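# Move the one non-empty canister into the yellow bay

## Task

Find the single canister among the four that contains something and set it down in the yellow bay so that it lies fully within the taped border, with no part over the tape. Return the three empty canisters to roughly their starting spots. All four must end standing upright, neither toppled nor leaning, and must stay that way without the robot supporting them.

## Robot and tools

ROBOT. A Hello Robot Stretch 4 with one arm. It has an omni-wheel base, a lift that rides up a mast, a telescoping arm that reaches forward, a three-joint wrist (yaw, pitch, roll) and a two-finger gripper. It stands about 1.6 m tall, and the base edge lies within 0.23 m of the base origin. Cameras: head_camera, head_left_camera, head_right_camera and wrist_camera.

FRAMES. Base frame: origin on the floor beneath the base centre, x ahead, y to the left, z up. hand_pose is reported in this frame and marks a point between the open fingertips; the printed value may be slightly off. With all wrist joints at zero, the hand axes line up with the base axes. The odometry frame is wherever the base frame was when the scene began.

execute_actions(actions, cameras). actions is a list holding one action, or empty to just read state and images. An action may hold "base", "joints", or both, plus optional "pace" and "contact_limits"; alternatively it holds only {"end_of_arm": "enable_torque"}, which re-powers any wrist or gripper motor that shut itself off. Motions within one action begin together but may finish at different moments.
- base: exactly one relative command, measured from where the base last reported itself. translate_m: drive straight, metres, -2 to 2, positive ahead. strafe_m: slide sideways, metres, -2 to 2, positive left. rotate_rad: turn in place, radians, -3.2 to 3.2, positive counter-clockwise seen from above.
- joints: absolute targets keyed by name, not offsets. lift_m 0 to 1.2 m; arm_m 0 to 0.55 m extension; wrist_yaw_rad -1.134 to 4.276 (0 points ahead, positive turns left, 3.14 tucked back, above 3.4 the arm may obstruct); wrist_pitch_rad -1.117 to 4.259 (0 level, 1.57 points down); wrist_roll_rad -1.117 to 4.259 (0 keeps the fingers level; positive turns clockwise viewed from behind the gripper); gripper_m -0.038 to 0.141, the fingertip gap in metres, negative means the tips squeeze each other. Done tolerances: 0.004 for lift, arm and gripper, 0.02 for yaw and roll, 0.05 for pitch. Targets outside a joint range get clipped and the result notes it; any unknown key or other bad value rejects the whole call.
- pace: "slow", "default", "fast" or "max" (default if omitted). Base top speeds are 0.1/0.3/0.4/0.6 m/s and 1/2/3/4 rad/s; with the lift above 0.2 these shrink, reaching 0.3 m/s and 1 rad/s at full height.
- contact_limits: only {"arm_m": value}, 0 (gentlest) to 0.75 (firmest), 0.5 if omitted; the arm halts once it pushes that hard.
- cameras: list of names or ["all"]; omitted or null gives every camera, [] gives none.
A joint or base left out of an action may keep pushing toward its previous target without the status saying so. If a result reports a stop, any further motion, wait or finished_scene calls in that same reply are skipped. An action can run at most 15 s.

wait(seconds): 0 to 10; commands nothing and returns state and images. zoom_image(camera, region): enlarges part of the latest full image of a camera; region is [x0, y0, x1, y1] in pixels from the top-left, at most 504 by 504. read_manual(section): only gives licence texts. finished_scene(scene): ends the current scene by its number once the robot has held the last command; irreversible, and it reports success.

RESULT LINES. base_status and joint_status tell how each motion ended: "done"; "off_target" (resting away from target, maybe still pushing); "contact_stop_at_<key>" (blocked, that part goes slack; a slack lift may sag, slack wheels may roll); "limit_stop_at_<name>", e.g. own_body (self-collision, often when the gripper is tipped up below pitch -0.2 and rolled below -0.4 or above 4) or tilt (lean over 6 degrees, lift, arm and wheels go slack); "time_out"; "torque_fault" (a wrist or gripper motor went limp, send enable_torque). After such stops the old target is dropped. on_its_own lists things not commanded by this call; "held at" is the held target, not the position. lidar_m: 12 distances in metres, sector 1 straight ahead then counter-clockwise in 30 degree steps; "-" means nothing seen or nearer than 0.25 m; it misses clear objects and thin legs. wrist_depth_mm: 7 by 7 grid of depths in mm from the top left, 100 to 2000. base_odometry comes from wheel turns only; heading -3.142 to 3.142, left positive. A gap over about 0.1 rad between turned_by_wheels and turned_by_imu signals slipping or a hit. base_tilt is in degrees. motor_effort is percent of max, bracket is the peak in the last action; wheel efforts are positive for a right turn.

GRIPPING. Command a gripper_m smaller than the object; smaller squeezes harder and pulls it toward the wrist. Neither the reading nor "done" proves a grasp; look for a clear change in gripper effort. If tips stick on a surface, raise the lift. Unfolding at the start: lift_m 0.4 with wrist_yaw_rad 0 together.

AVOID. Driving or turning with over 1 kg held and arm_m above 0.2, especially fast, can tip the robot; so can steady pushes with a high gripper. Drops, slams, hard pushes and knocking canisters over are penalised; a canister that falls or tilts fails the task. Keep moves short in robot time.

Each tool is called after "Request:" by a JSON object that holds its "name" and its "arguments".

## Session

Request:
{"name": "execute_actions", "arguments": {"actions": []}}

Scene clock: 0.00 s.
base_odometry: x=+0.000 y=+0.000 heading=+0.000 (m, m, rad; odometry frame)
turned_by_wheels: +0.000 (rad since the last result)
turned_by_imu: +0.000 (rad since the last result)
base_tilt: forward=-0.4 right=+0.0 (deg)
lidar_m: 2.01 1.07 1.09 1.62 0.84 0.96 1.70 1.76 0.82 1.67 1.76 1.03
base_status: not commanded
joint_positions: lift_m=+0.125 arm_m=-0.002 wrist_yaw_rad=+3.224 wrist_pitch_rad=-0.018 wrist_roll_rad=+0.004 gripper_m=+0.057
joint_status: not commanded
motor_effort: lift_m=+19 arm_m=+0 wrist_yaw_rad=+0 wrist_pitch_rad=-7 wrist_roll_rad=-1 gripper_m=-1 wheel_0=+0 wheel_1=+0 wheel_2=+0 (%)
hand_pose: x=-0.1257 y=+0.0634 z=+0.3084 quat_wxyz=(-0.041, +0.009, +0.002, +0.999) (m; base frame)
wrist_depth_mm: - - 136 1808 1756 1756 1708 / - - 128 1756 1708 1708 1661 / - - 132 204 1708 1708 1618 / - 121 138 1808 1756 1708 1708 / 191 1618 1863 1708 1708 1708 1661 / 196 1025 201 1182 195 1160 1118 / 195 297 768 112 778 732 798
pictures: head_camera, head_left_camera, head_right_camera, wrist_camera
Images, in order (width x height): head_camera 420x560, head_left_camera 420x672, head_right_camera 420x672, wrist_camera 616x392.

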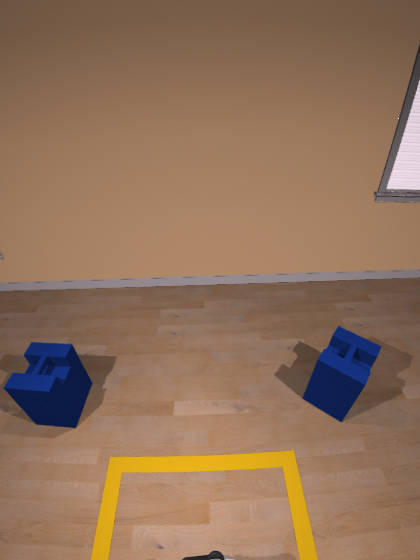

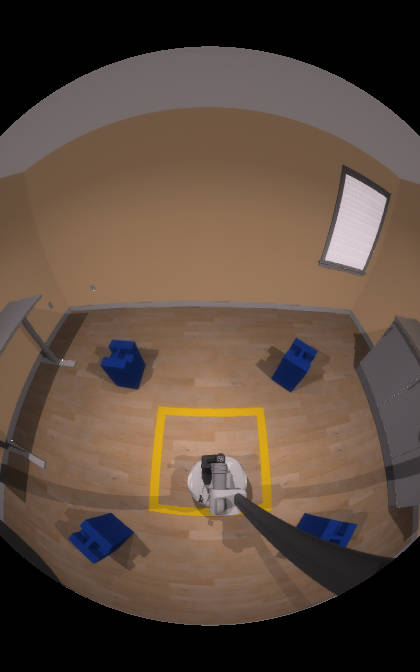

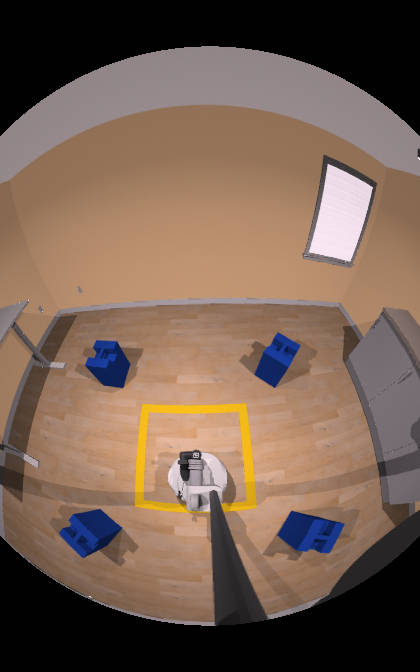

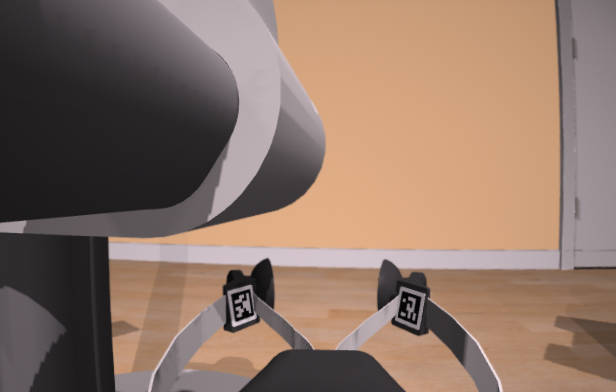

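Request:
{"name": "zoom_image", "arguments": {"camera": "head_camera", "region": [0, 310, 140, 450]}}

Request:
{"name": "zoom_image", "arguments": {"camera": "head_camera", "region": [270, 300, 420, 450]}}

Request:
{"name": "zoom_image", "arguments": {"camera": "head_right_camera", "region": [30, 320, 370, 600]}}

Region (0, 310, 140, 450) of head_camera's 420x560 image, scaled by 3.600, with more detail than that image has.

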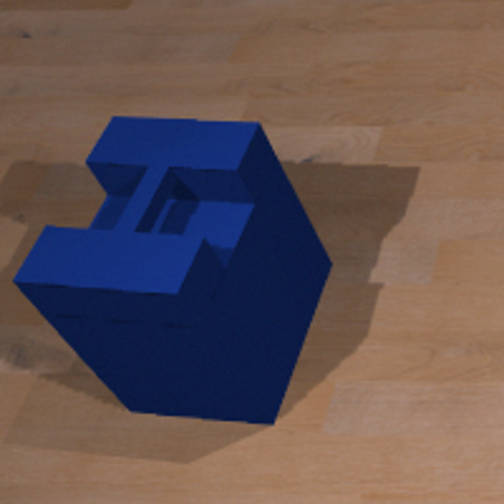

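Region (270, 300, 420, 450) of head_camera's 420x560 image, scaled by 3.360, with more detail than that image has.

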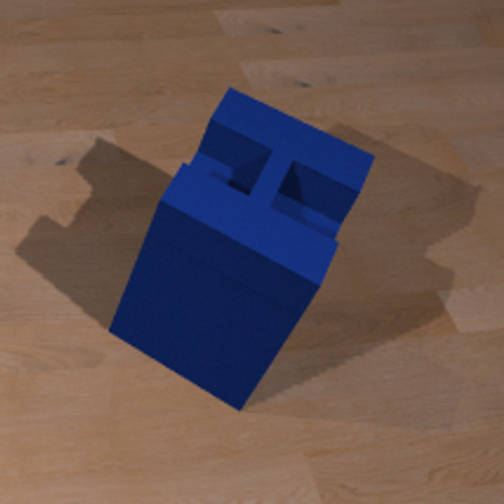

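Region (30, 320, 370, 600) of head_right_camera's 420x672 image, scaled by 1.482, with more detail than that image has; it fills the top 415 rows of this view, and the rest is white.

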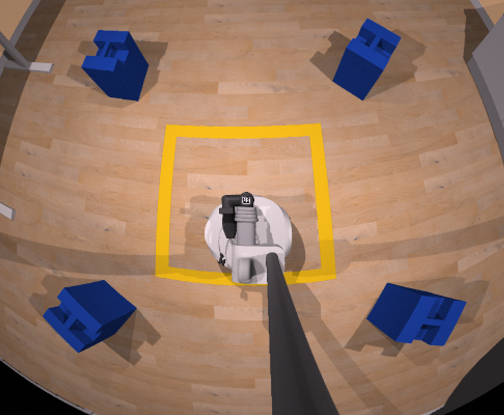

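Request:
{"name": "execute_actions", "arguments": {"actions": [{"base": {"rotate_rad": -0.56}, "joints": {"lift_m": 0.4, "wrist_yaw_rad": 0, "gripper_m": -0.01}, "pace": "fast"}], "cameras": ["head_camera", "wrist_camera"]}}

Scene clock: 53.73 s.
base_odometry: x=+0.000 y=+0.000 heading=-0.560 (m, m, rad; odometry frame)
turned_by_wheels: -0.560 (rad since the last result)
turned_by_imu: -0.560 (rad since the last result)
base_tilt: forward=-0.4 right=+0.0 (deg)
lidar_m: 1.01 2.01 1.16 1.07 1.58 0.84 0.88 1.71 1.78 0.78 1.68 1.74
base_status: done
joint_positions: lift_m=+0.400 arm_m=-0.002 wrist_yaw_rad=+0.000 wrist_pitch_rad=-0.018 wrist_roll_rad=+0.004 gripper_m=-0.010
joint_status: all done
motor_effort: lift_m=+22(24) arm_m=+0(0) wrist_yaw_rad=-1(3) wrist_pitch_rad=-7(7) wrist_roll_rad=+2(2) gripper_m=-8(10) wheel_0=+0(5) wheel_1=+0(5) wheel_2=+0(7) (%)
hand_pose: x=+0.4574 y=-0.0873 z=+0.5831 quat_wxyz=(+1.000, +0.002, -0.009, +0.000) (m; base frame)
wrist_depth_mm: 1499 1708 1921 - - - 1921 / 1537 1661 1921 - - - 1921 / 1537 1708 1983 - - - 1336 / 1499 1756 1863 - - - 1366 / 1499 1708 1983 - - - 1366 / 1499 1661 1808 203 189 1863 1366 / 1366 1366 1281 112 1281 1205 1366
pictures: head_camera, wrist_camera
Images, in order (width x height): head_camera 420x560, wrist_camera 616x392.

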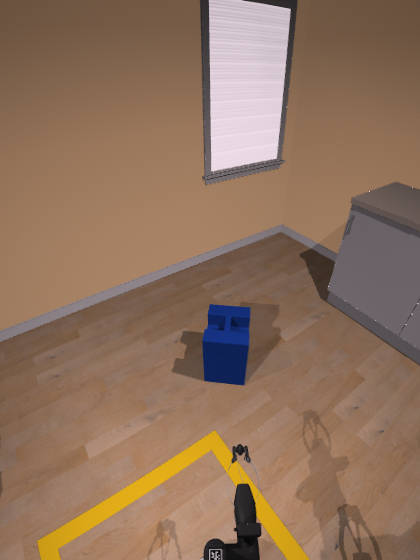

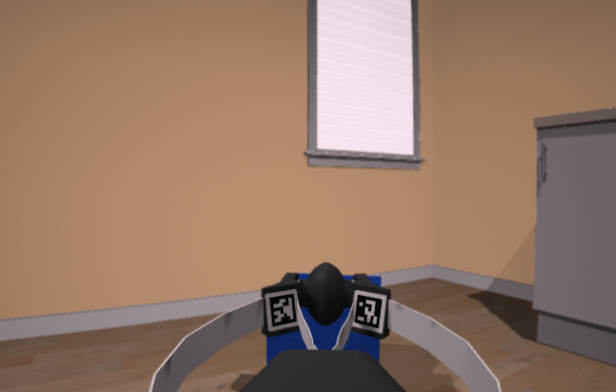

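Request:
{"name": "execute_actions", "arguments": {"actions": [{"base": {"translate_m": 0.25}, "joints": {"lift_m": 0.02, "arm_m": 0.2}, "pace": "fast"}], "cameras": ["head_camera", "wrist_camera"]}}

Scene clock: 63.10 s.
base_odometry: x=+0.212 y=-0.133 heading=-0.560 (m, m, rad; odometry frame)
turned_by_wheels: +0.000 (rad since the last result)
turned_by_imu: +0.001 (rad since the last result)
base_tilt: forward=-0.3 right=+0.0 (deg)
lidar_m: 0.77 1.80 1.86 1.07 1.74 1.10 1.08 1.93 0.81 0.82 1.55 1.57
base_status: done
joint_positions: lift_m=+0.020 arm_m=+0.199 wrist_yaw_rad=+0.000 wrist_pitch_rad=-0.018 wrist_roll_rad=+0.004 gripper_m=-0.010
joint_status: all done
motor_effort: lift_m=+15(18) arm_m=+9(7) wrist_yaw_rad=-1(2) wrist_pitch_rad=-7(7) wrist_roll_rad=+3(0) gripper_m=-6(8) wheel_0=-1(6) wheel_1=+0(7) wheel_2=+1(12) (%)
hand_pose: x=+0.6579 y=-0.0873 z=+0.2037 quat_wxyz=(+1.000, +0.002, -0.009, +0.000) (m; base frame)
wrist_depth_mm: 1229 1336 1537 1708 1921 - 1708 / 1229 1366 392 373 357 - 1661 / 1255 1366 389 373 357 - 1708 / 1281 1336 392 373 359 - 1708 / 1205 1336 397 375 359 1499 1430 / 759 788 394 204 188 788 778 / 549 559 392 112 362 496 554
pictures: head_camera, wrist_camera
Images, in order (width x height): head_camera 420x560, wrist_camera 616x392.

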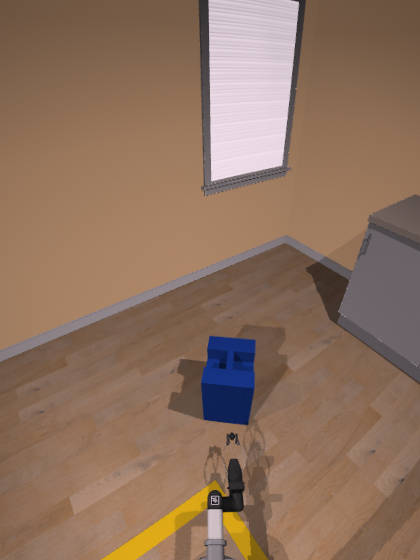

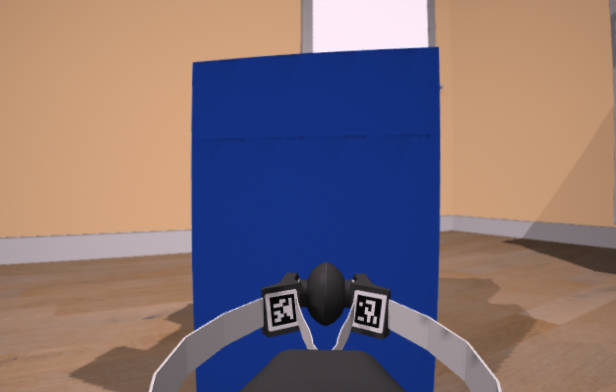

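Request:
{"name": "execute_actions", "arguments": {"actions": [{"joints": {"arm_m": 0.345}, "pace": "slow", "contact_limits": {"arm_m": 0.2}}], "cameras": ["head_camera", "wrist_camera"]}}

Scene clock: 72.10 s.
base_odometry: x=+0.212 y=-0.133 heading=-0.560 (m, m, rad; odometry frame)
turned_by_wheels: +0.000 (rad since the last result)
turned_by_imu: +0.002 (rad since the last result)
base_tilt: forward=-0.3 right=+0.0 (deg)
lidar_m: 0.77 1.80 1.85 1.05 1.74 1.09 1.10 1.89 0.82 0.83 1.54 1.61
base_status: not commanded
joint_positions: lift_m=+0.020 arm_m=+0.343 wrist_yaw_rad=+0.000 wrist_pitch_rad=-0.018 wrist_roll_rad=+0.004 gripper_m=-0.010
joint_status: all done
motor_effort: lift_m=+15(15) arm_m=+9(9) wrist_yaw_rad=+2(2) wrist_pitch_rad=-6(7) wrist_roll_rad=+2(1) gripper_m=-9(13) wheel_0=-1(1) wheel_1=+0(0) wheel_2=+1(2) (%)
contact_limits: arm_m 0.2
hand_pose: x=+0.8027 y=-0.0875 z=+0.2037 quat_wxyz=(+1.000, +0.002, -0.009, +0.000) (m; base frame)
wrist_depth_mm: 1138 260 249 236 225 219 1661 / 1138 262 248 237 228 220 1618 / 1160 262 247 238 228 220 1661 / 1160 262 250 237 229 221 1618 / 1138 265 251 239 229 222 1464 / 759 265 250 203 188 222 778 / 544 267 248 112 229 220 544
pictures: head_camera, wrist_camera
Images, in order (width x height): head_camera 420x560, wrist_camera 616x392.

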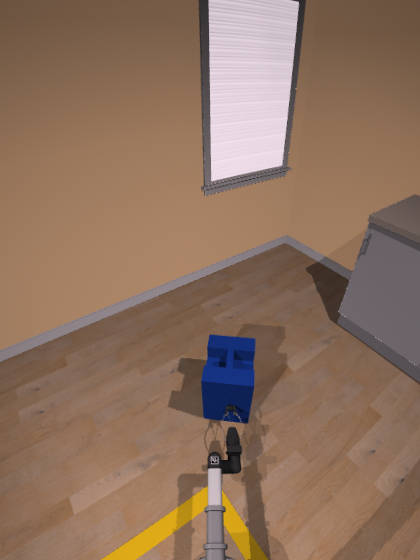

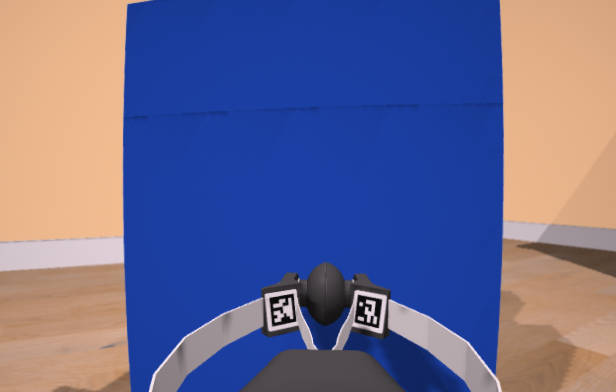

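Request:
{"name": "execute_actions", "arguments": {"actions": [{"joints": {"arm_m": 0.365}, "pace": "slow", "contact_limits": {"arm_m": 0.2}}], "cameras": ["wrist_camera"]}}

Scene clock: 77.37 s.
base_odometry: x=+0.212 y=-0.133 heading=-0.560 (m, m, rad; odometry frame)
turned_by_wheels: +0.000 (rad since the last result)
turned_by_imu: +0.002 (rad since the last result)
base_tilt: forward=-0.4 right=+0.0 (deg)
lidar_m: 0.79 1.80 1.85 1.04 1.75 1.10 1.09 1.89 0.85 0.83 1.54 1.61
base_status: not commanded
joint_positions: lift_m=+0.020 arm_m=+0.363 wrist_yaw_rad=+0.000 wrist_pitch_rad=-0.018 wrist_roll_rad=+0.004 gripper_m=-0.010
joint_status: all done
motor_effort: lift_m=+16(15) arm_m=+9(6) wrist_yaw_rad=+2(2) wrist_pitch_rad=-6(6) wrist_roll_rad=+0(1) gripper_m=-10(6) wheel_0=+0(1) wheel_1=+0(0) wheel_2=+1(1) (%)
contact_limits: arm_m 0.2
hand_pose: x=+0.8227 y=-0.0876 z=+0.2037 quat_wxyz=(+1.000, +0.002, -0.009, +0.000) (m; base frame)
wrist_depth_mm: 1098 260 247 236 227 221 1576 / 1138 260 247 236 229 220 1576 / 1138 263 250 238 229 221 1618 / 1118 262 250 238 229 222 1661 / 1138 264 250 239 229 222 1464 / 759 265 251 204 189 223 768 / 549 266 249 112 229 220 554
pictures: wrist_camera
Images, in order (width x height): wrist_camera 616x392.

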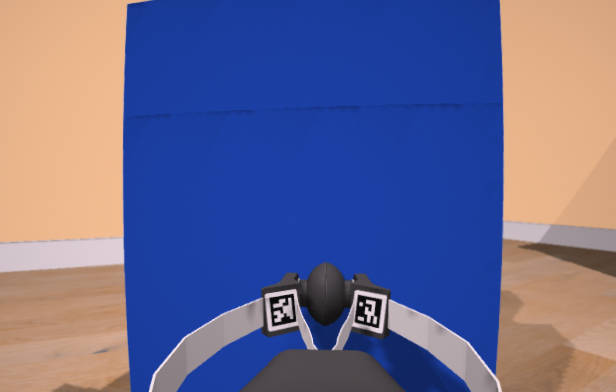

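Request:
{"name": "execute_actions", "arguments": {"actions": [{"base": {"translate_m": -0.25}, "joints": {"arm_m": 0.2}, "pace": "fast"}], "cameras": ["head_left_camera", "head_right_camera"]}}

Scene clock: 102.97 s.
base_odometry: x=+0.000 y=+0.000 heading=-0.560 (m, m, rad; odometry frame)
turned_by_wheels: +0.000 (rad since the last result)
turned_by_imu: +0.003 (rad since the last result)
base_tilt: forward=-0.4 right=+0.0 (deg)
lidar_m: 1.05 2.02 1.15 1.07 1.59 0.82 0.88 1.70 1.73 0.80 1.69 1.72
base_status: done
joint_positions: lift_m=+0.020 arm_m=+0.201 wrist_yaw_rad=+0.000 wrist_pitch_rad=-0.018 wrist_roll_rad=+0.004 gripper_m=-0.010
joint_status: all done
motor_effort: lift_m=+16(16) arm_m=-8(11) wrist_yaw_rad=+0(1) wrist_pitch_rad=-7(7) wrist_roll_rad=+0(1) gripper_m=-10(9) wheel_0=+1(7) wheel_1=+1(5) wheel_2=+0(13) (%)
hand_pose: x=+0.6608 y=-0.0875 z=+0.2036 quat_wxyz=(+1.000, +0.002, -0.009, +0.000) (m; base frame)
wrist_depth_mm: 1397 1576 1708 1921 - - 1863 / 1397 1537 1708 1983 - - 1808 / 1397 1576 1708 654 - - 1808 / 1397 1576 1708 647 - - 1808 / 1397 1464 1464 654 1078 1430 1255 / 759 778 723 204 189 788 768 / 544 549 508 112 544 500 554
pictures: head_left_camera, head_right_camera
Images, in order (width x height): head_left_camera 420x672, head_right_camera 420x672.

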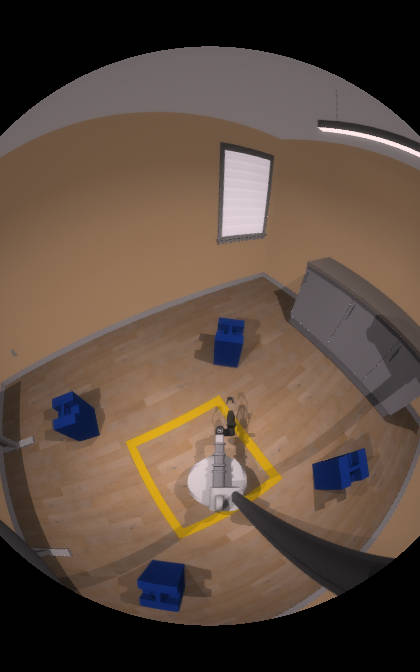

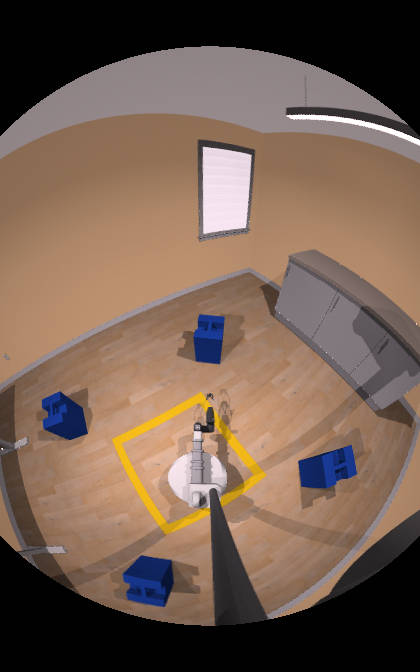

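Request:
{"name": "zoom_image", "arguments": {"camera": "head_right_camera", "region": [270, 420, 390, 520]}}

Region (270, 420, 390, 520) of head_right_camera's 420x672 image, scaled by 4.200, with more detail than that image has.

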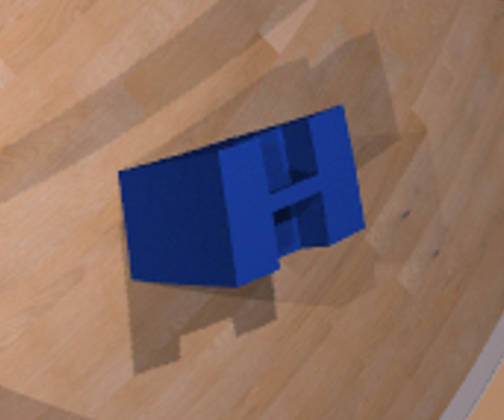

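Request:
{"name": "execute_actions", "arguments": {"actions": [{"base": {"rotate_rad": -1.56}, "joints": {"arm_m": 0.26}, "pace": "fast"}], "cameras": ["head_camera", "wrist_camera"]}}

Scene clock: 111.43 s.
base_odometry: x=+0.000 y=+0.000 heading=-2.119 (m, m, rad; odometry frame)
turned_by_wheels: -1.560 (rad since the last result)
turned_by_imu: -1.563 (rad since the last result)
base_tilt: forward=-0.3 right=+0.1 (deg)
lidar_m: 0.80 1.67 1.74 1.04 2.01 1.14 1.08 1.60 0.82 0.86 1.69 1.74
base_status: done
joint_positions: lift_m=+0.020 arm_m=+0.259 wrist_yaw_rad=+0.000 wrist_pitch_rad=-0.018 wrist_roll_rad=+0.004 gripper_m=-0.010
joint_status: all done
motor_effort: lift_m=+16(16) arm_m=+8(11) wrist_yaw_rad=+1(3) wrist_pitch_rad=-7(8) wrist_roll_rad=+0(0) gripper_m=-9(8) wheel_0=+1(8) wheel_1=+1(11) wheel_2=+1(8) (%)
hand_pose: x=+0.7180 y=-0.0875 z=+0.2036 quat_wxyz=(+1.000, +0.002, -0.009, +0.000) (m; base frame)
wrist_depth_mm: 1118 1229 1308 - 1025 1464 1255 / 1118 1255 336 332 330 1430 1255 / 1138 1255 340 336 332 1397 1255 / 1138 1229 340 334 330 1430 1255 / 1160 1255 340 336 332 1229 1255 / 759 778 340 204 188 723 768 / 549 549 342 112 334 492 554
pictures: head_camera, wrist_camera
Images, in order (width x height): head_camera 420x560, wrist_camera 616x392.

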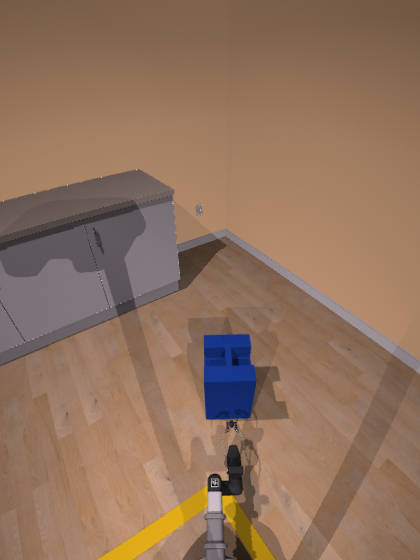

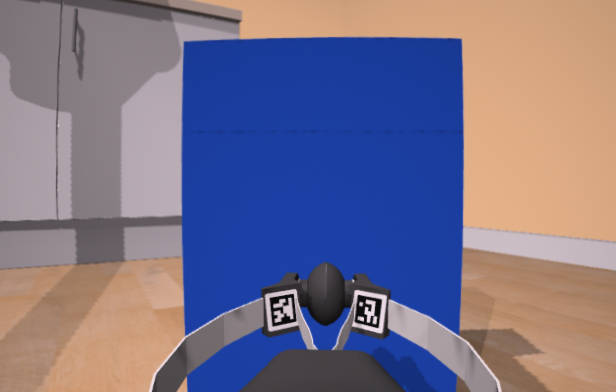

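Request:
{"name": "execute_actions", "arguments": {"actions": [{"joints": {"arm_m": 0.385}, "pace": "slow", "contact_limits": {"arm_m": 0.2}}], "cameras": ["wrist_camera"]}}

Scene clock: 116.33 s.
base_odometry: x=+0.000 y=+0.000 heading=-2.119 (m, m, rad; odometry frame)
turned_by_wheels: +0.000 (rad since the last result)
turned_by_imu: +0.002 (rad since the last result)
base_tilt: forward=-0.4 right=+0.0 (deg)
lidar_m: 0.81 1.68 1.72 1.07 2.02 1.12 1.09 1.59 0.82 0.84 1.68 1.75
base_status: not commanded
joint_positions: lift_m=+0.020 arm_m=+0.383 wrist_yaw_rad=-0.005 wrist_pitch_rad=-0.018 wrist_roll_rad=+0.004 gripper_m=-0.010
joint_status: all done
motor_effort: lift_m=+16(16) arm_m=+12(14) wrist_yaw_rad=+13(14) wrist_pitch_rad=-5(7) wrist_roll_rad=+0(1) gripper_m=-5(7) wheel_0=+3(3) wheel_1=+3(3) wheel_2=-3(3) (%)
contact_limits: arm_m 0.2
hand_pose: x=+0.8419 y=-0.0887 z=+0.2037 quat_wxyz=(+1.000, +0.002, -0.009, -0.002) (m; base frame)
wrist_depth_mm: 1025 235 234 235 232 230 1229 / 1025 237 235 234 233 231 1182 / 1042 237 235 233 233 232 1205 / 1042 238 236 236 234 234 1160 / 1078 237 238 235 236 234 1160 / 750 241 238 201 189 235 768 / 554 242 238 112 236 236 559
pictures: wrist_camera
Images, in order (width x height): wrist_camera 616x392.

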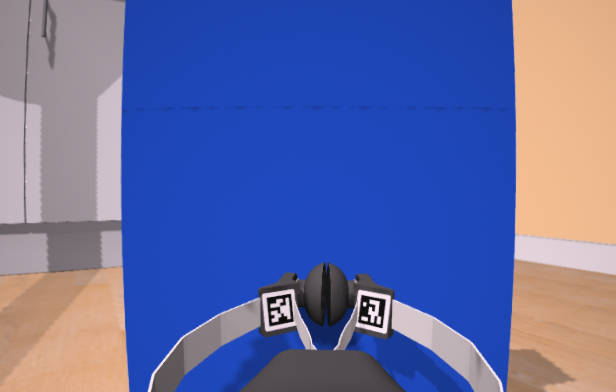

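Request:
{"name": "execute_actions", "arguments": {"actions": [{"base": {"rotate_rad": -0.32}, "joints": {"arm_m": 0.33}}], "cameras": ["head_camera", "wrist_camera"]}}

Scene clock: 191.80 s.
base_odometry: x=+0.000 y=+0.000 heading=-2.440 (m, m, rad; odometry frame)
turned_by_wheels: -0.320 (rad since the last result)
turned_by_imu: -0.319 (rad since the last result)
base_tilt: forward=-0.4 right=+0.0 (deg)
lidar_m: 0.83 0.84 1.67 1.06 1.05 2.02 1.09 1.65 1.61 0.83 1.71 1.70
base_status: done
joint_positions: lift_m=+0.020 arm_m=+0.332 wrist_yaw_rad=+0.000 wrist_pitch_rad=-0.018 wrist_roll_rad=+0.004 gripper_m=-0.010
joint_status: all done
motor_effort: lift_m=+16(16) arm_m=-9(10) wrist_yaw_rad=+1(13) wrist_pitch_rad=-6(6) wrist_roll_rad=+0(0) gripper_m=-10(8) wheel_0=+0(6) wheel_1=-1(6) wheel_2=-1(8) (%)
hand_pose: x=+0.7909 y=-0.0875 z=+0.2036 quat_wxyz=(+1.000, +0.002, -0.009, +0.000) (m; base frame)
wrist_depth_mm: 303 1983 - 1618 1336 1138 1008 / 297 317 - 1576 1336 1138 1008 / 300 315 - 1661 1308 1160 1025 / 300 317 - 1576 1336 1160 1025 / 300 319 1499 1537 1229 1118 1008 / 301 320 798 204 189 798 768 / 303 317 508 112 539 500 544
pictures: head_camera, wrist_camera
Images, in order (width x height): head_camera 420x560, wrist_camera 616x392.

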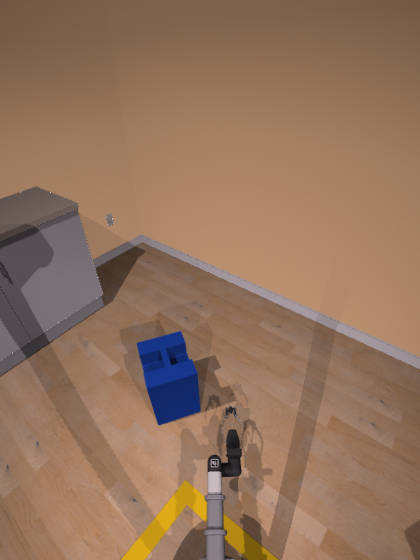

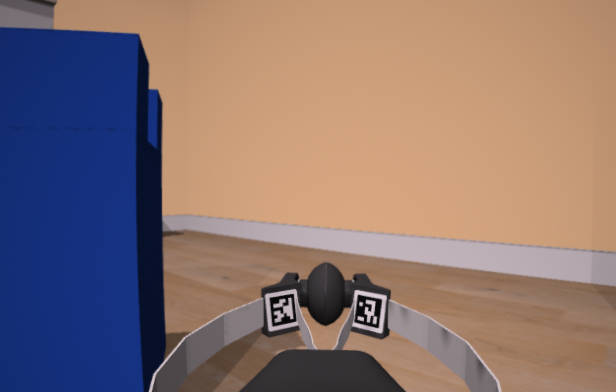

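Request:
{"name": "execute_actions", "arguments": {"actions": [{"base": {"translate_m": 0.46}, "joints": {"arm_m": 0.53}, "pace": "fast"}], "cameras": ["head_camera", "head_left_camera"]}}

Scene clock: 199.83 s.
base_odometry: x=-0.351 y=-0.297 heading=-2.440 (m, m, rad; odometry frame)
turned_by_wheels: +0.000 (rad since the last result)
turned_by_imu: +0.001 (rad since the last result)
base_tilt: forward=-0.4 right=+0.0 (deg)
lidar_m: 0.41 0.39 1.41 1.54 1.22 2.40 1.54 1.94 0.91 1.66 1.35 1.33
base_status: done
joint_positions: lift_m=+0.020 arm_m=+0.529 wrist_yaw_rad=+0.000 wrist_pitch_rad=-0.018 wrist_roll_rad=+0.004 gripper_m=-0.010
joint_status: all done
motor_effort: lift_m=+16(16) arm_m=+8(10) wrist_yaw_rad=+0(1) wrist_pitch_rad=-6(7) wrist_roll_rad=+2(1) gripper_m=-8(9) wheel_0=+0(5) wheel_1=+0(4) wheel_2=+2(10) (%)
hand_pose: x=+0.9879 y=-0.0874 z=+0.2036 quat_wxyz=(+1.000, +0.002, -0.009, +0.000) (m; base frame)
wrist_depth_mm: 1366 1537 1205 917 768 661 591 / 1397 1499 1205 931 778 668 585 / 1366 1537 1182 931 788 676 591 / 1366 1537 1182 931 778 676 603 / 1308 1430 1138 917 798 668 597 / 768 788 788 204 189 654 585 / 544 539 508 112 539 492 549
pictures: head_camera, head_left_camera
Images, in order (width x height): head_camera 420x560, head_left_camera 420x672.

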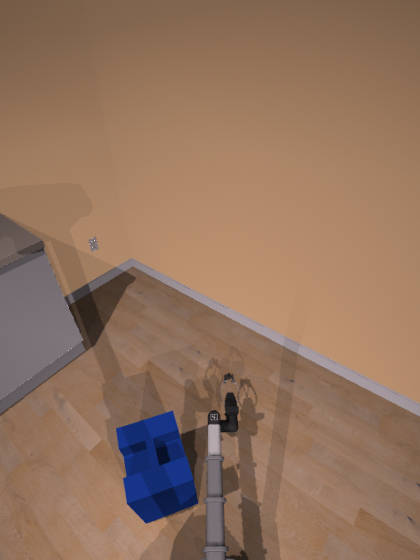

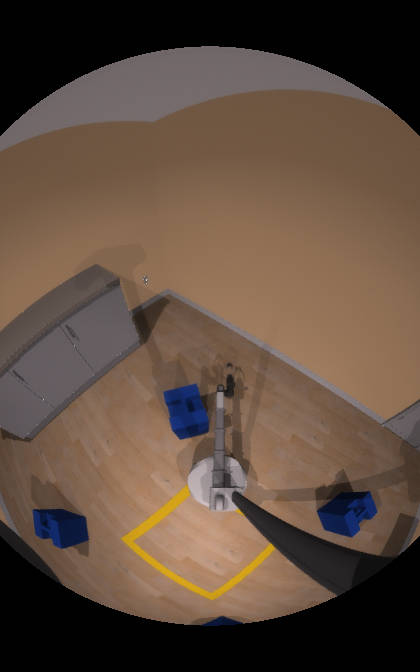

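Request:
{"name": "execute_actions", "arguments": {"actions": [{"joints": {"wrist_yaw_rad": 1.7}}], "cameras": ["head_camera", "wrist_camera"]}}

Scene clock: 212.07 s.
base_odometry: x=-0.351 y=-0.297 heading=-2.440 (m, m, rad; odometry frame)
turned_by_wheels: +0.000 (rad since the last result)
turned_by_imu: +0.002 (rad since the last result)
base_tilt: forward=-0.4 right=+0.0 (deg)
lidar_m: 0.40 0.38 1.40 1.55 1.24 2.38 1.54 1.95 0.93 1.69 1.35 1.33
base_status: not commanded
joint_positions: lift_m=+0.020 arm_m=+0.529 wrist_yaw_rad=+1.700 wrist_pitch_rad=-0.018 wrist_roll_rad=+0.004 gripper_m=-0.010
joint_status: all done
motor_effort: lift_m=+16(16) arm_m=+8(8) wrist_yaw_rad=+2(8) wrist_pitch_rad=-7(7) wrist_roll_rad=+0(0) gripper_m=-10(11) wheel_0=+0(0) wheel_1=+0(0) wheel_2=+2(2) (%)
hand_pose: x=+0.7490 y=+0.2973 z=+0.2036 quat_wxyz=(+0.660, +0.008, -0.004, +0.751) (m; base frame)
wrist_depth_mm: 118 166 - 1366 1060 891 788 / 119 168 1708 1397 1078 904 778 / 119 170 1708 1366 1098 904 778 / 119 171 1756 1366 1078 917 759 / 120 170 1537 1397 1138 960 820 / 120 167 741 204 189 788 778 / 120 147 512 112 549 496 559
pictures: head_camera, wrist_camera
Images, in order (width x height): head_camera 420x560, wrist_camera 616x392.

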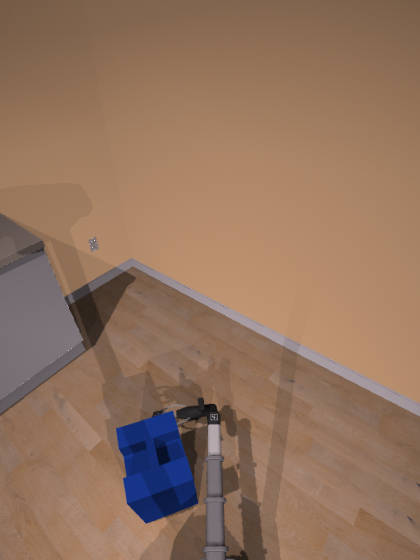

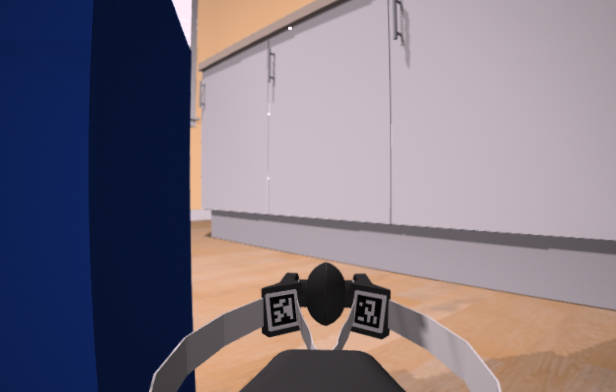

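Request:
{"name": "execute_actions", "arguments": {"actions": [{"base": {"strafe_m": 0.025}, "joints": {"wrist_yaw_rad": 1.85, "arm_m": 0.45}, "pace": "slow"}], "cameras": ["head_camera", "wrist_camera"]}}

Scene clock: 224.73 s.
base_odometry: x=-0.335 y=-0.316 heading=-2.440 (m, m, rad; odometry frame)
turned_by_wheels: +0.000 (rad since the last result)
turned_by_imu: +0.002 (rad since the last result)
base_tilt: forward=-0.3 right=+0.1 (deg)
lidar_m: 0.33 0.34 0.42 1.53 1.20 2.35 1.56 1.93 0.94 1.73 1.37 1.35
base_status: done
joint_positions: lift_m=+0.020 arm_m=+0.452 wrist_yaw_rad=+1.842 wrist_pitch_rad=-0.018 wrist_roll_rad=+0.004 gripper_m=-0.010
joint_status: all done
on_its_own: wrist_yaw_rad is at rest, and its effort (+25) is outside its rest range (-13 to +13)
motor_effort: lift_m=+16(16) arm_m=-11(10) wrist_yaw_rad=+25(26) wrist_pitch_rad=-7(6) wrist_roll_rad=+1(1) gripper_m=-13(13) wheel_0=-4(7) wheel_1=-3(6) wheel_2=+3(1) (%)
hand_pose: x=+0.6300 y=+0.3013 z=+0.2036 quat_wxyz=(+0.605, +0.008, -0.004, +0.796) (m; base frame)
wrist_depth_mm: - 107 155 1537 1229 960 842 / - 108 156 1537 1255 960 831 / - 109 157 1499 1255 976 842 / - 109 157 1537 1281 991 831 / - 109 157 1308 1281 1060 891 / - 108 156 202 187 798 778 / - 107 148 112 554 500 559
pictures: head_camera, wrist_camera
Images, in order (width x height): head_camera 420x560, wrist_camera 616x392.

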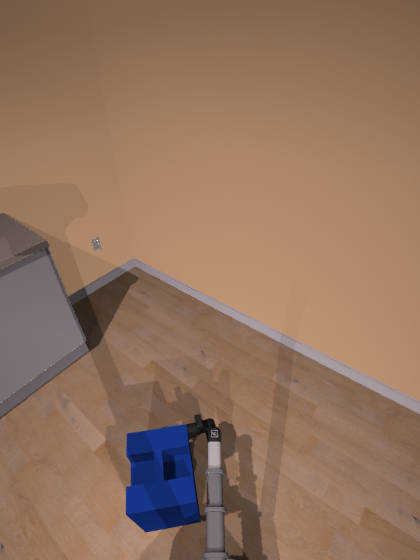

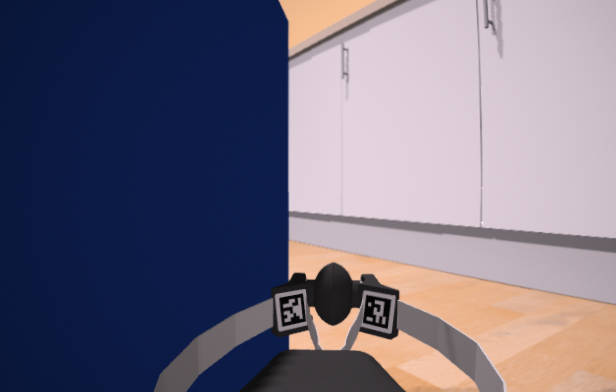

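Request:
{"name": "execute_actions", "arguments": {"actions": [{"base": {"translate_m": -0.6}}], "cameras": ["head_camera", "head_left_camera"]}}

Scene clock: 234.27 s.
base_odometry: x=+0.123 y=+0.071 heading=-2.440 (m, m, rad; odometry frame)
turned_by_wheels: -0.001 (rad since the last result)
turned_by_imu: +0.003 (rad since the last result)
base_tilt: forward=-0.3 right=+0.0 (deg)
lidar_m: 0.34 0.32 0.43 1.01 1.93 1.90 0.95 1.13 1.56 0.88 1.84 1.81
base_status: done
joint_positions: lift_m=+0.020 arm_m=+0.452 wrist_yaw_rad=+1.841 wrist_pitch_rad=-0.018 wrist_roll_rad=+0.004 gripper_m=-0.010
joint_status: not commanded
on_its_own: wrist_yaw_rad is at rest, and its effort (+25) is outside its rest range (-13 to +13)
motor_effort: lift_m=+16(16) arm_m=-11(11) wrist_yaw_rad=+25(37) wrist_pitch_rad=-7(7) wrist_roll_rad=+2(0) gripper_m=-12(14) wheel_0=-4(12) wheel_1=-3(6) wheel_2=+1(11) (%)
hand_pose: x=+0.6300 y=+0.3013 z=+0.2036 quat_wxyz=(+0.605, +0.008, -0.004, +0.796) (m; base frame)
wrist_depth_mm: - 110 148 259 - 1366 1160 / - 111 150 258 1708 1336 1138 / - 109 150 259 1756 1336 1138 / - 110 150 259 1756 1366 1160 / - 110 151 236 1537 1397 1182 / - 112 150 198 187 809 778 / - 109 148 112 549 500 554
pictures: head_camera, head_left_camera
Images, in order (width x height): head_camera 420x560, head_left_camera 420x672.

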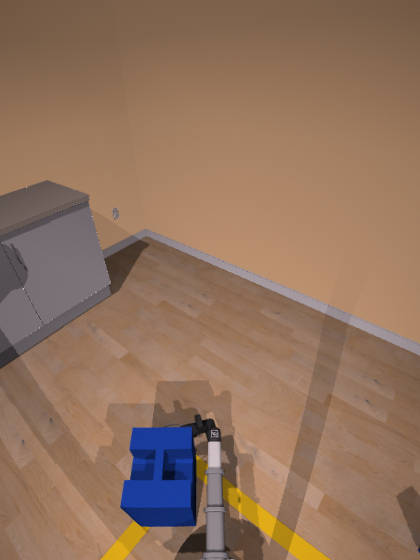

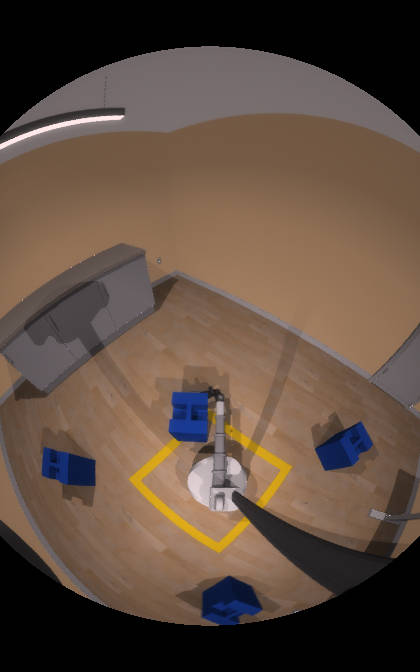

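Request:
{"name": "execute_actions", "arguments": {"actions": [{"base": {"translate_m": -0.48}}], "cameras": ["head_camera", "head_left_camera", "head_right_camera"]}}

Scene clock: 242.33 s.
base_odometry: x=+0.490 y=+0.380 heading=-2.441 (m, m, rad; odometry frame)
turned_by_wheels: +0.000 (rad since the last result)
turned_by_imu: +0.002 (rad since the last result)
base_tilt: forward=-0.4 right=+0.0 (deg)
lidar_m: 0.34 0.29 0.44 1.02 1.52 1.50 0.48 0.47 1.25 1.35 1.02 2.19
base_status: done
joint_positions: lift_m=+0.020 arm_m=+0.452 wrist_yaw_rad=+1.841 wrist_pitch_rad=-0.018 wrist_roll_rad=+0.004 gripper_m=-0.010
joint_status: not commanded
on_its_own: wrist_yaw_rad is at rest, and its effort (+26) is outside its rest range (-13 to +13)
motor_effort: lift_m=+16(16) arm_m=-10(10) wrist_yaw_rad=+26(39) wrist_pitch_rad=-6(7) wrist_roll_rad=+1(1) gripper_m=-11(14) wheel_0=-2(13) wheel_1=-3(7) wheel_2=+1(11) (%)
hand_pose: x=+0.6300 y=+0.3013 z=+0.2036 quat_wxyz=(+0.605, +0.008, -0.004, +0.796) (m; base frame)
wrist_depth_mm: - 111 149 258 - - 1430 / - 112 150 259 - - 1397 / - 110 151 259 - - 1397 / - 110 151 260 - - 1430 / - 110 151 237 1537 1499 1366 / - 109 151 198 186 798 778 / - 110 149 112 549 504 559
pictures: head_camera, head_left_camera, head_right_camera
Images, in order (width x height): head_camera 420x560, head_left_camera 420x672, head_right_camera 420x672.

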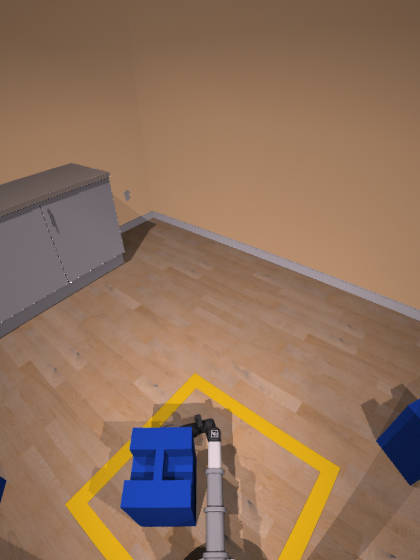

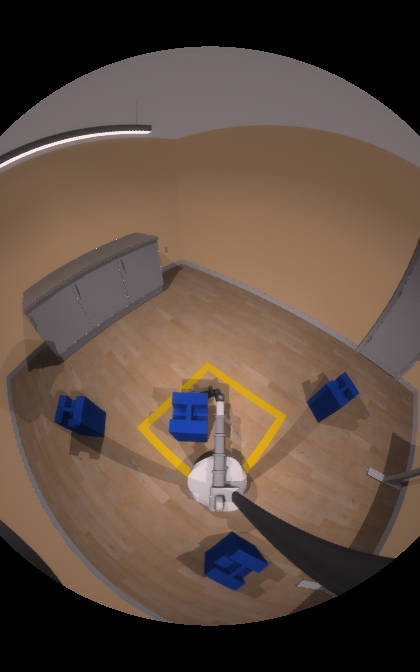

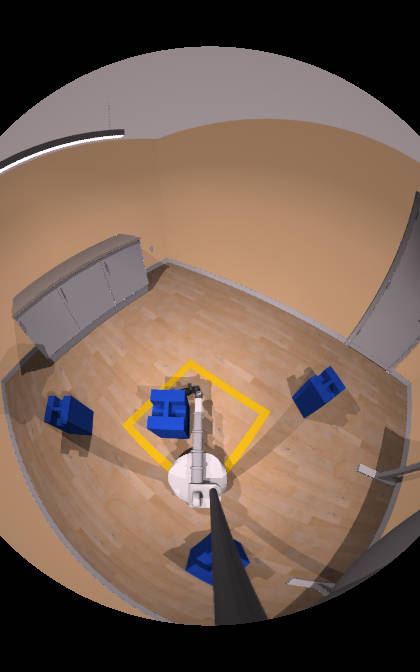

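Request:
{"name": "zoom_image", "arguments": {"camera": "head_camera", "region": [50, 360, 250, 560]}}

Region (50, 360, 250, 560) of head_camera's 420x560 image, scaled by 2.520, with more detail than that image has.

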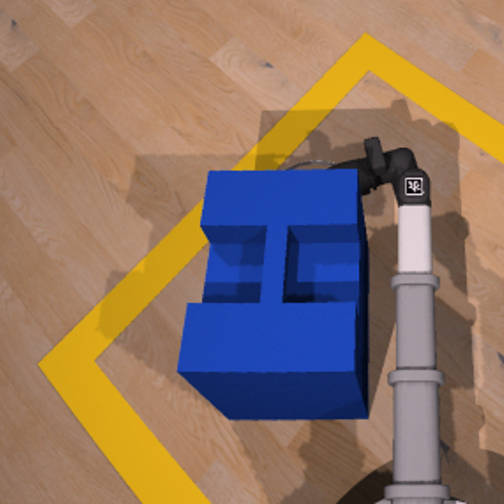

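Request:
{"name": "execute_actions", "arguments": {"actions": [{"joints": {"arm_m": 0.5, "wrist_yaw_rad": 1.3}}], "cameras": ["head_camera", "wrist_camera"]}}

Scene clock: 264.33 s.
base_odometry: x=+0.490 y=+0.380 heading=-2.440 (m, m, rad; odometry frame)
turned_by_wheels: +0.000 (rad since the last result)
turned_by_imu: +0.002 (rad since the last result)
base_tilt: forward=-0.3 right=+0.0 (deg)
lidar_m: 0.32 0.31 0.45 1.04 1.56 1.51 0.49 0.49 1.25 1.39 1.02 2.20
base_status: not commanded
joint_positions: lift_m=+0.020 arm_m=+0.498 wrist_yaw_rad=+1.300 wrist_pitch_rad=-0.018 wrist_roll_rad=+0.004 gripper_m=-0.010
joint_status: all done
motor_effort: lift_m=+16(16) arm_m=+9(8) wrist_yaw_rad=+0(20) wrist_pitch_rad=-7(7) wrist_roll_rad=-2(1) gripper_m=-7(10) wheel_0=+0(3) wheel_1=-1(3) wheel_2=+1(1) (%)
hand_pose: x=+0.8307 y=+0.2546 z=+0.2036 quat_wxyz=(+0.796, +0.007, -0.006, +0.605) (m; base frame)
wrist_depth_mm: 1921 - - - 1576 1397 1308 / 1921 - - 1708 1537 1397 1308 / 904 - - 1708 1537 1430 1281 / 891 - - 1756 1618 1430 1308 / 904 1281 1576 1537 1499 1430 1336 / 768 798 809 204 189 798 778 / 554 559 512 112 544 500 549
pictures: head_camera, wrist_camera
Images, in order (width x height): head_camera 420x560, wrist_camera 616x392.

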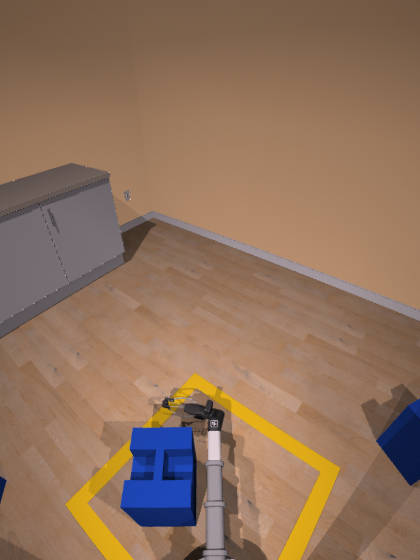

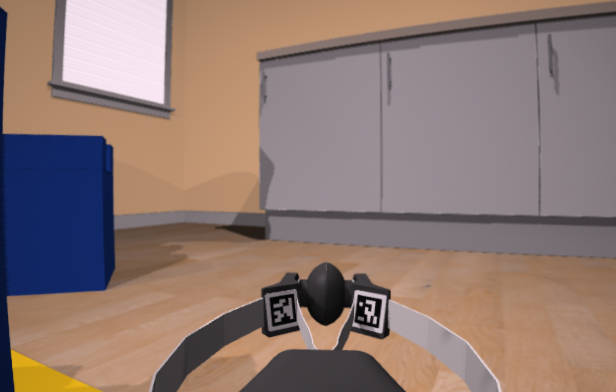

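Request:
{"name": "finished_scene", "arguments": {"scene": 1}}

The scene is finished: the task was done.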